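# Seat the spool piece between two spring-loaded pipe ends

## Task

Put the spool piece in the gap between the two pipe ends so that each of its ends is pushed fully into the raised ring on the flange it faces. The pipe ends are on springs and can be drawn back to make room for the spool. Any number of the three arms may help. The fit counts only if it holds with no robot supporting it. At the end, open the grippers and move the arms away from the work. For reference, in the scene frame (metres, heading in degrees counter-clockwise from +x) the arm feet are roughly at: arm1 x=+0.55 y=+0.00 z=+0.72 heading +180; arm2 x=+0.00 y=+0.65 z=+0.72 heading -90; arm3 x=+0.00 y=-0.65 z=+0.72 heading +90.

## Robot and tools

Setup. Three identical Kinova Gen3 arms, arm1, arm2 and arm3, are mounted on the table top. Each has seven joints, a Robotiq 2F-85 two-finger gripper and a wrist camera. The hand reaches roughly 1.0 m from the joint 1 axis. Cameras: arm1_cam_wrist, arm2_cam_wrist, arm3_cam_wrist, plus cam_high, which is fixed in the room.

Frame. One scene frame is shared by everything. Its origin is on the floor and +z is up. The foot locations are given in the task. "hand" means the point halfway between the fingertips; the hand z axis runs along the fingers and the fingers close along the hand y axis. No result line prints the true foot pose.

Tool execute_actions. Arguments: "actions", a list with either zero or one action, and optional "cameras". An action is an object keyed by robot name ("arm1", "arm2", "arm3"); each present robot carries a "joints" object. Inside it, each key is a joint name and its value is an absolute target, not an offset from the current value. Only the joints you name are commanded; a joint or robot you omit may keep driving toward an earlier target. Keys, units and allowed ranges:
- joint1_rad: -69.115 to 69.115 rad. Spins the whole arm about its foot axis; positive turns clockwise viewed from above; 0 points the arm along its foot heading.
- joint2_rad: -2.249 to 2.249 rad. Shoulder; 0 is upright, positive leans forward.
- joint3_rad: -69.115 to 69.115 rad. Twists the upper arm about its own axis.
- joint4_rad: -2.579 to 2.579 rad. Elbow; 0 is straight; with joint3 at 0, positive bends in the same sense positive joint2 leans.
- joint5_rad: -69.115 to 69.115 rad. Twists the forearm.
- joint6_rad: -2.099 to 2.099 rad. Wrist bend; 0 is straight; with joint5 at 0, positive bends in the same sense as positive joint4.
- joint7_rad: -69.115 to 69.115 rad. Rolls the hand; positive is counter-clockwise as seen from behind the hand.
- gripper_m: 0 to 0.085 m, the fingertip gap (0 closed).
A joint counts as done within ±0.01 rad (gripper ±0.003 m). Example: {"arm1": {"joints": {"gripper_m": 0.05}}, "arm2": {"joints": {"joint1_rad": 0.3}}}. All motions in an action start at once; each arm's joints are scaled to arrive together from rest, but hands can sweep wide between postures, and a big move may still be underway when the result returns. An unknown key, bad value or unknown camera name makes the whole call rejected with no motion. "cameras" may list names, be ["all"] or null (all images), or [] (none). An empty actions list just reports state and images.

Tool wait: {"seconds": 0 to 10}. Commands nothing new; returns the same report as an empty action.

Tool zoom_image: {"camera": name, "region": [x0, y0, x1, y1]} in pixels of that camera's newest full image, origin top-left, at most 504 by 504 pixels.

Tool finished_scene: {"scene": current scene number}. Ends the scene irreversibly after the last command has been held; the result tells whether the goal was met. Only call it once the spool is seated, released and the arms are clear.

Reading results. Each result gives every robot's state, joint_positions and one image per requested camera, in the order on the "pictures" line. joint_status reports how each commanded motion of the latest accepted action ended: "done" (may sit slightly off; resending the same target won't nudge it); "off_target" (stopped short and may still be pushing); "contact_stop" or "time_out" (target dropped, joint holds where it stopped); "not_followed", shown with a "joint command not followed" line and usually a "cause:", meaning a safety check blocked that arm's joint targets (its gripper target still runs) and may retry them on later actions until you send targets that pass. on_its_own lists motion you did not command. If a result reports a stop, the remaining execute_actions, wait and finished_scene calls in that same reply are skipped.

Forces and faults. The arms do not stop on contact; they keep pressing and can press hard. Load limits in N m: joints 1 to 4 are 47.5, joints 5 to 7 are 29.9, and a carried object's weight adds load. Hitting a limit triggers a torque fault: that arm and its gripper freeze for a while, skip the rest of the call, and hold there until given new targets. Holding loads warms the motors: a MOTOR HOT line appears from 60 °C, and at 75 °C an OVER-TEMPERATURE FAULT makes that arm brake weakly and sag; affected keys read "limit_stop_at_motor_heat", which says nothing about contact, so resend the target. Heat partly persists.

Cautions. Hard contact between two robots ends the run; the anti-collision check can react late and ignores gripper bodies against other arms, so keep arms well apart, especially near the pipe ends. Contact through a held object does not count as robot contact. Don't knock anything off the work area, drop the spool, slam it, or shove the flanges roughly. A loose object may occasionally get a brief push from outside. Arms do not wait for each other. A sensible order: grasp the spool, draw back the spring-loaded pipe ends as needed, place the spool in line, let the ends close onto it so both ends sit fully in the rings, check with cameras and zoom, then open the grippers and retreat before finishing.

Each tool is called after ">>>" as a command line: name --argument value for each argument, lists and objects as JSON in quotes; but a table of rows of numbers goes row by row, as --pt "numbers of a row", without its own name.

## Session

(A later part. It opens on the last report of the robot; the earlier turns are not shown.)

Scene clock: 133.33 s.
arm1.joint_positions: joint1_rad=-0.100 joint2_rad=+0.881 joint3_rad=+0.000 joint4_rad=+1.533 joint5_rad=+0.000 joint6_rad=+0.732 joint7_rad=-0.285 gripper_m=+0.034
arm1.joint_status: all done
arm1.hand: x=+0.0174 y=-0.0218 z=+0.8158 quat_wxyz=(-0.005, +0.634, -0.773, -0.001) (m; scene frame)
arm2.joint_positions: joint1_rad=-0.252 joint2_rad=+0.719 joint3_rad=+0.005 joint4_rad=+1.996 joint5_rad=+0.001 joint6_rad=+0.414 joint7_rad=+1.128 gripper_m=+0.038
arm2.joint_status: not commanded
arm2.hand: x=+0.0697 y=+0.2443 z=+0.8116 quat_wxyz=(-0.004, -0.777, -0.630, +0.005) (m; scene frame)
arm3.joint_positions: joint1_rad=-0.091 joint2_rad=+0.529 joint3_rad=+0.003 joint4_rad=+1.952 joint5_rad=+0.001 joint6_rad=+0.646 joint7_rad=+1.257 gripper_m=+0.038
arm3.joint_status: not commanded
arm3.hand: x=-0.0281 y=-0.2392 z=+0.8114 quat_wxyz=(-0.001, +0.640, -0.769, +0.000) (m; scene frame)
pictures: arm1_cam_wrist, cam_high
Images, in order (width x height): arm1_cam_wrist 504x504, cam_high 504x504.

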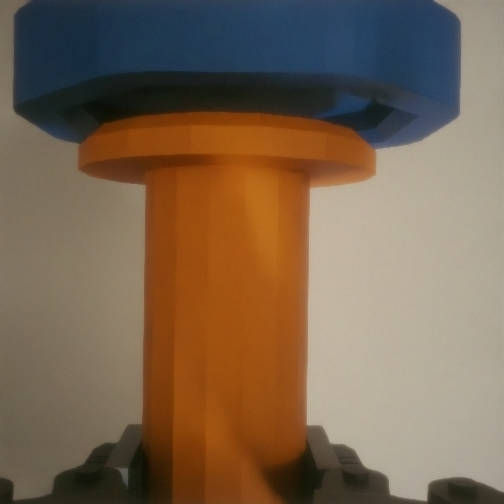

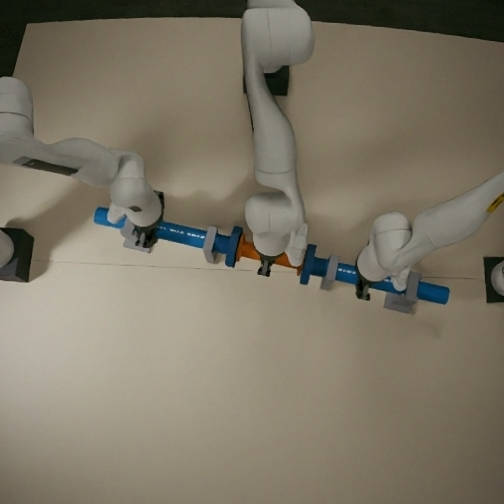

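>>> execute_actions --actions '[{"arm1":{"joints":{"joint6_rad":0.726}}}]' --cameras '[]'

>>> execute_actions --actions '[{"arm2":{"joints":{"joint1_rad":-0.236,"joint2_rad":0.737,"joint4_rad":1.948,"joint6_rad":0.457,"joint7_rad":1.14}},"arm3":{"joints":{"joint1_rad":-0.08,"joint2_rad":0.556,"joint4_rad":1.9,"joint6_rad":0.686}}}]' --cameras '[]'

>>> execute_actions --actions '[{"arm2":{"joints":{"gripper_m":0.085}},"arm3":{"joints":{"gripper_m":0.085}}}]' --cameras '["cam_high","arm1_cam_wrist"]'

>>> zoom_image --camera "cam_high" --region '[215,200,325,300]'

Scene clock: 143.50 s.
arm1.joint_positions: joint1_rad=-0.100 joint2_rad=+0.881 joint3_rad=+0.000 joint4_rad=+1.533 joint5_rad=+0.000 joint6_rad=+0.726 joint7_rad=-0.285 gripper_m=+0.034
arm1.joint_status: all done
arm1.hand: x=+0.0155 y=-0.0219 z=+0.8157 quat_wxyz=(-0.002, +0.634, -0.773, -0.002) (m; scene frame)
arm2.joint_positions: joint1_rad=-0.252 joint2_rad=+0.719 joint3_rad=+0.005 joint4_rad=+1.996 joint5_rad=+0.001 joint6_rad=+0.414 joint7_rad=+1.128 gripper_m=+0.038
arm2.joint_status: not commanded
arm2.hand: x=+0.0697 y=+0.2443 z=+0.8116 quat_wxyz=(-0.004, -0.777, -0.630, +0.005) (m; scene frame)
arm3.joint_positions: joint1_rad=-0.091 joint2_rad=+0.529 joint3_rad=+0.003 joint4_rad=+1.952 joint5_rad=+0.001 joint6_rad=+0.646 joint7_rad=+1.257 gripper_m=+0.038
arm3.joint_status: not commanded
arm3.hand: x=-0.0281 y=-0.2392 z=+0.8114 quat_wxyz=(-0.001, +0.640, -0.769, +0.000) (m; scene frame)
pictures: none
No camera images: the call's "cameras" was empty. Leave "cameras" out to get every camera's image.

Scene clock: 144.37 s.
arm1.joint_positions: joint1_rad=-0.100 joint2_rad=+0.882 joint3_rad=+0.000 joint4_rad=+1.533 joint5_rad=+0.000 joint6_rad=+0.725 joint7_rad=-0.285 gripper_m=+0.034
arm1.joint_status: not commanded
arm1.hand: x=+0.0157 y=-0.0221 z=+0.8150 quat_wxyz=(-0.002, +0.634, -0.773, -0.002) (m; scene frame)
arm2.joint_positions: joint1_rad=-0.236 joint2_rad=+0.736 joint3_rad=+0.000 joint4_rad=+1.949 joint5_rad=+0.000 joint6_rad=+0.458 joint7_rad=+1.140 gripper_m=+0.038
arm2.joint_status: all done
arm2.hand: x=+0.0677 y=+0.2341 z=+0.8109 quat_wxyz=(+0.002, -0.778, -0.629, +0.001) (m; scene frame)
arm3.joint_positions: joint1_rad=-0.080 joint2_rad=+0.554 joint3_rad=+0.000 joint4_rad=+1.901 joint5_rad=+0.000 joint6_rad=+0.688 joint7_rad=+1.258 gripper_m=+0.038
arm3.joint_status: all done
arm3.hand: x=-0.0265 y=-0.2290 z=+0.8106 quat_wxyz=(+0.004, +0.636, -0.771, +0.007) (m; scene frame)
pictures: none
No camera images: the call's "cameras" was empty. Leave "cameras" out to get every camera's image.

Scene clock: 145.60 s.
arm1.joint_positions: joint1_rad=-0.100 joint2_rad=+0.882 joint3_rad=+0.000 joint4_rad=+1.533 joint5_rad=+0.000 joint6_rad=+0.725 joint7_rad=-0.285 gripper_m=+0.034
arm1.joint_status: not commanded
arm1.hand: x=+0.0157 y=-0.0221 z=+0.8150 quat_wxyz=(-0.002, +0.634, -0.773, -0.002) (m; scene frame)
arm2.joint_positions: joint1_rad=-0.236 joint2_rad=+0.737 joint3_rad=+0.000 joint4_rad=+1.948 joint5_rad=+0.000 joint6_rad=+0.457 joint7_rad=+1.140 gripper_m=+0.085
arm2.joint_status: all done
arm2.hand: x=+0.0678 y=+0.2335 z=+0.8106 quat_wxyz=(+0.001, -0.778, -0.629, +0.001) (m; scene frame)
arm3.joint_positions: joint1_rad=-0.080 joint2_rad=+0.556 joint3_rad=+0.000 joint4_rad=+1.900 joint5_rad=+0.000 joint6_rad=+0.686 joint7_rad=+1.257 gripper_m=+0.085
arm3.joint_status: all done
arm3.hand: x=-0.0263 y=-0.2279 z=+0.8102 quat_wxyz=(+0.004, +0.636, -0.772, +0.006) (m; scene frame)
pictures: arm1_cam_wrist, cam_high
Images, in order (width x height): arm1_cam_wrist 504x504, cam_high 504x504.

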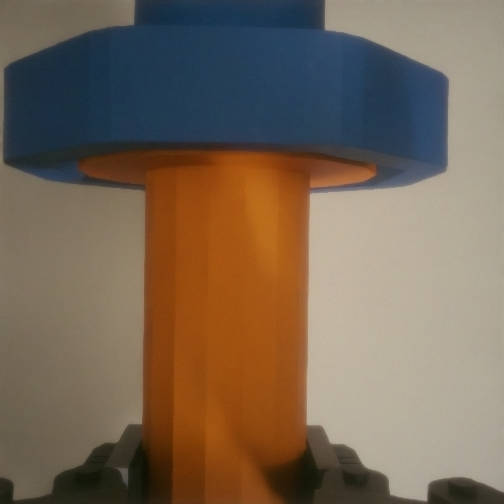

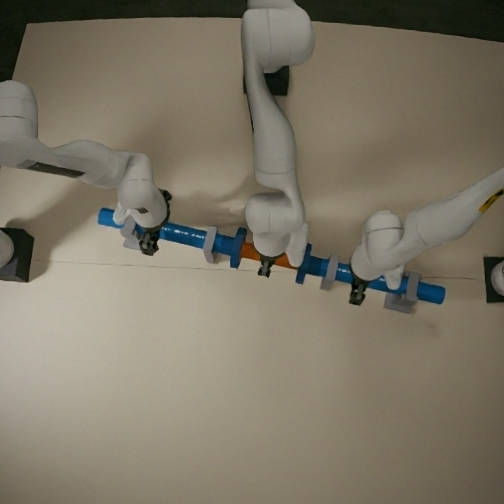

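Region (215, 200, 325, 300) of cam_high's 504x504 image, scaled by 4.582, with more detail than that image has; it fills the top 458 rows of this view, and the rest is white.

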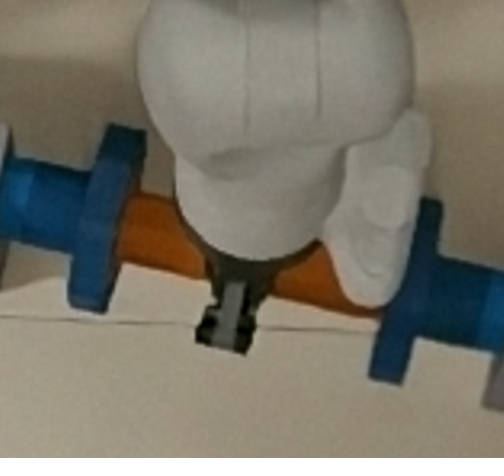

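>>> execute_actions --actions '[{"arm1":{"joints":{"gripper_m":0.085}}}]' --cameras '[]'

>>> execute_actions --actions '[{"arm1":{"joints":{"joint2_rad":0.5,"joint4_rad":1.45,"joint6_rad":1.19}},"arm2":{"joints":{"joint2_rad":0.3,"joint4_rad":1.75,"joint6_rad":1.09}},"arm3":{"joints":{"joint2_rad":0.2,"joint4_rad":1.62,"joint6_rad":1.32}}}]' --cameras '["cam_high"]'

>>> finished_scene --scene 2

Scene clock: 153.60 s.
arm1.joint_positions: joint1_rad=-0.100 joint2_rad=+0.879 joint3_rad=+0.000 joint4_rad=+1.532 joint5_rad=+0.000 joint6_rad=+0.726 joint7_rad=-0.285 gripper_m=+0.085
arm1.joint_status: all done
arm1.hand: x=+0.0146 y=-0.0220 z=+0.8169 quat_wxyz=(-0.001, +0.634, -0.773, -0.003) (m; scene frame)
arm2.joint_positions: joint1_rad=-0.236 joint2_rad=+0.737 joint3_rad=+0.000 joint4_rad=+1.948 joint5_rad=+0.000 joint6_rad=+0.457 joint7_rad=+1.140 gripper_m=+0.085
arm2.joint_status: not commanded
arm2.hand: x=+0.0678 y=+0.2335 z=+0.8106 quat_wxyz=(+0.001, -0.778, -0.629, +0.001) (m; scene frame)
arm3.joint_positions: joint1_rad=-0.080 joint2_rad=+0.556 joint3_rad=+0.000 joint4_rad=+1.900 joint5_rad=+0.000 joint6_rad=+0.686 joint7_rad=+1.257 gripper_m=+0.085
arm3.joint_status: not commanded
arm3.hand: x=-0.0263 y=-0.2279 z=+0.8102 quat_wxyz=(+0.004, +0.636, -0.772, +0.006) (m; scene frame)
pictures: none
No camera images: the call's "cameras" was empty. Leave "cameras" out to get every camera's image.

Scene clock: 155.33 s.
arm1.joint_positions: joint1_rad=-0.100 joint2_rad=+0.500 joint3_rad=+0.000 joint4_rad=+1.450 joint5_rad=+0.000 joint6_rad=+1.190 joint7_rad=-0.285 gripper_m=+0.085
arm1.joint_status: all done
arm1.hand: x=+0.0549 y=-0.0198 z=+1.0356 quat_wxyz=(-0.002, +0.634, -0.773, -0.002) (m; scene frame)
arm2.joint_positions: joint1_rad=-0.236 joint2_rad=+0.300 joint3_rad=+0.000 joint4_rad=+1.750 joint5_rad=+0.000 joint6_rad=+1.090 joint7_rad=+1.140 gripper_m=+0.085
arm2.joint_status: all done
arm2.hand: x=+0.0647 y=+0.2506 z=+1.0382 quat_wxyz=(+0.000, -0.778, -0.629, +0.002) (m; scene frame)
arm3.joint_positions: joint1_rad=-0.080 joint2_rad=+0.200 joint3_rad=+0.000 joint4_rad=+1.620 joint5_rad=+0.000 joint6_rad=+1.320 joint7_rad=+1.257 gripper_m=+0.085
arm3.joint_status: all done
arm3.hand: x=-0.0227 y=-0.2569 z=+1.0314 quat_wxyz=(+0.003, +0.636, -0.772, +0.005) (m; scene frame)
pictures: cam_high
Images, in order (width x height): cam_high 504x504.

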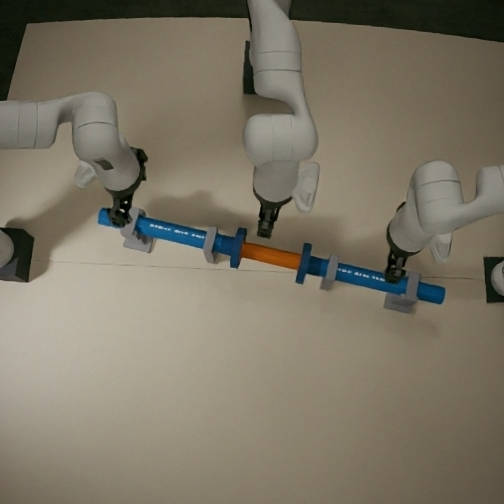

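The scene is finished: the task was done.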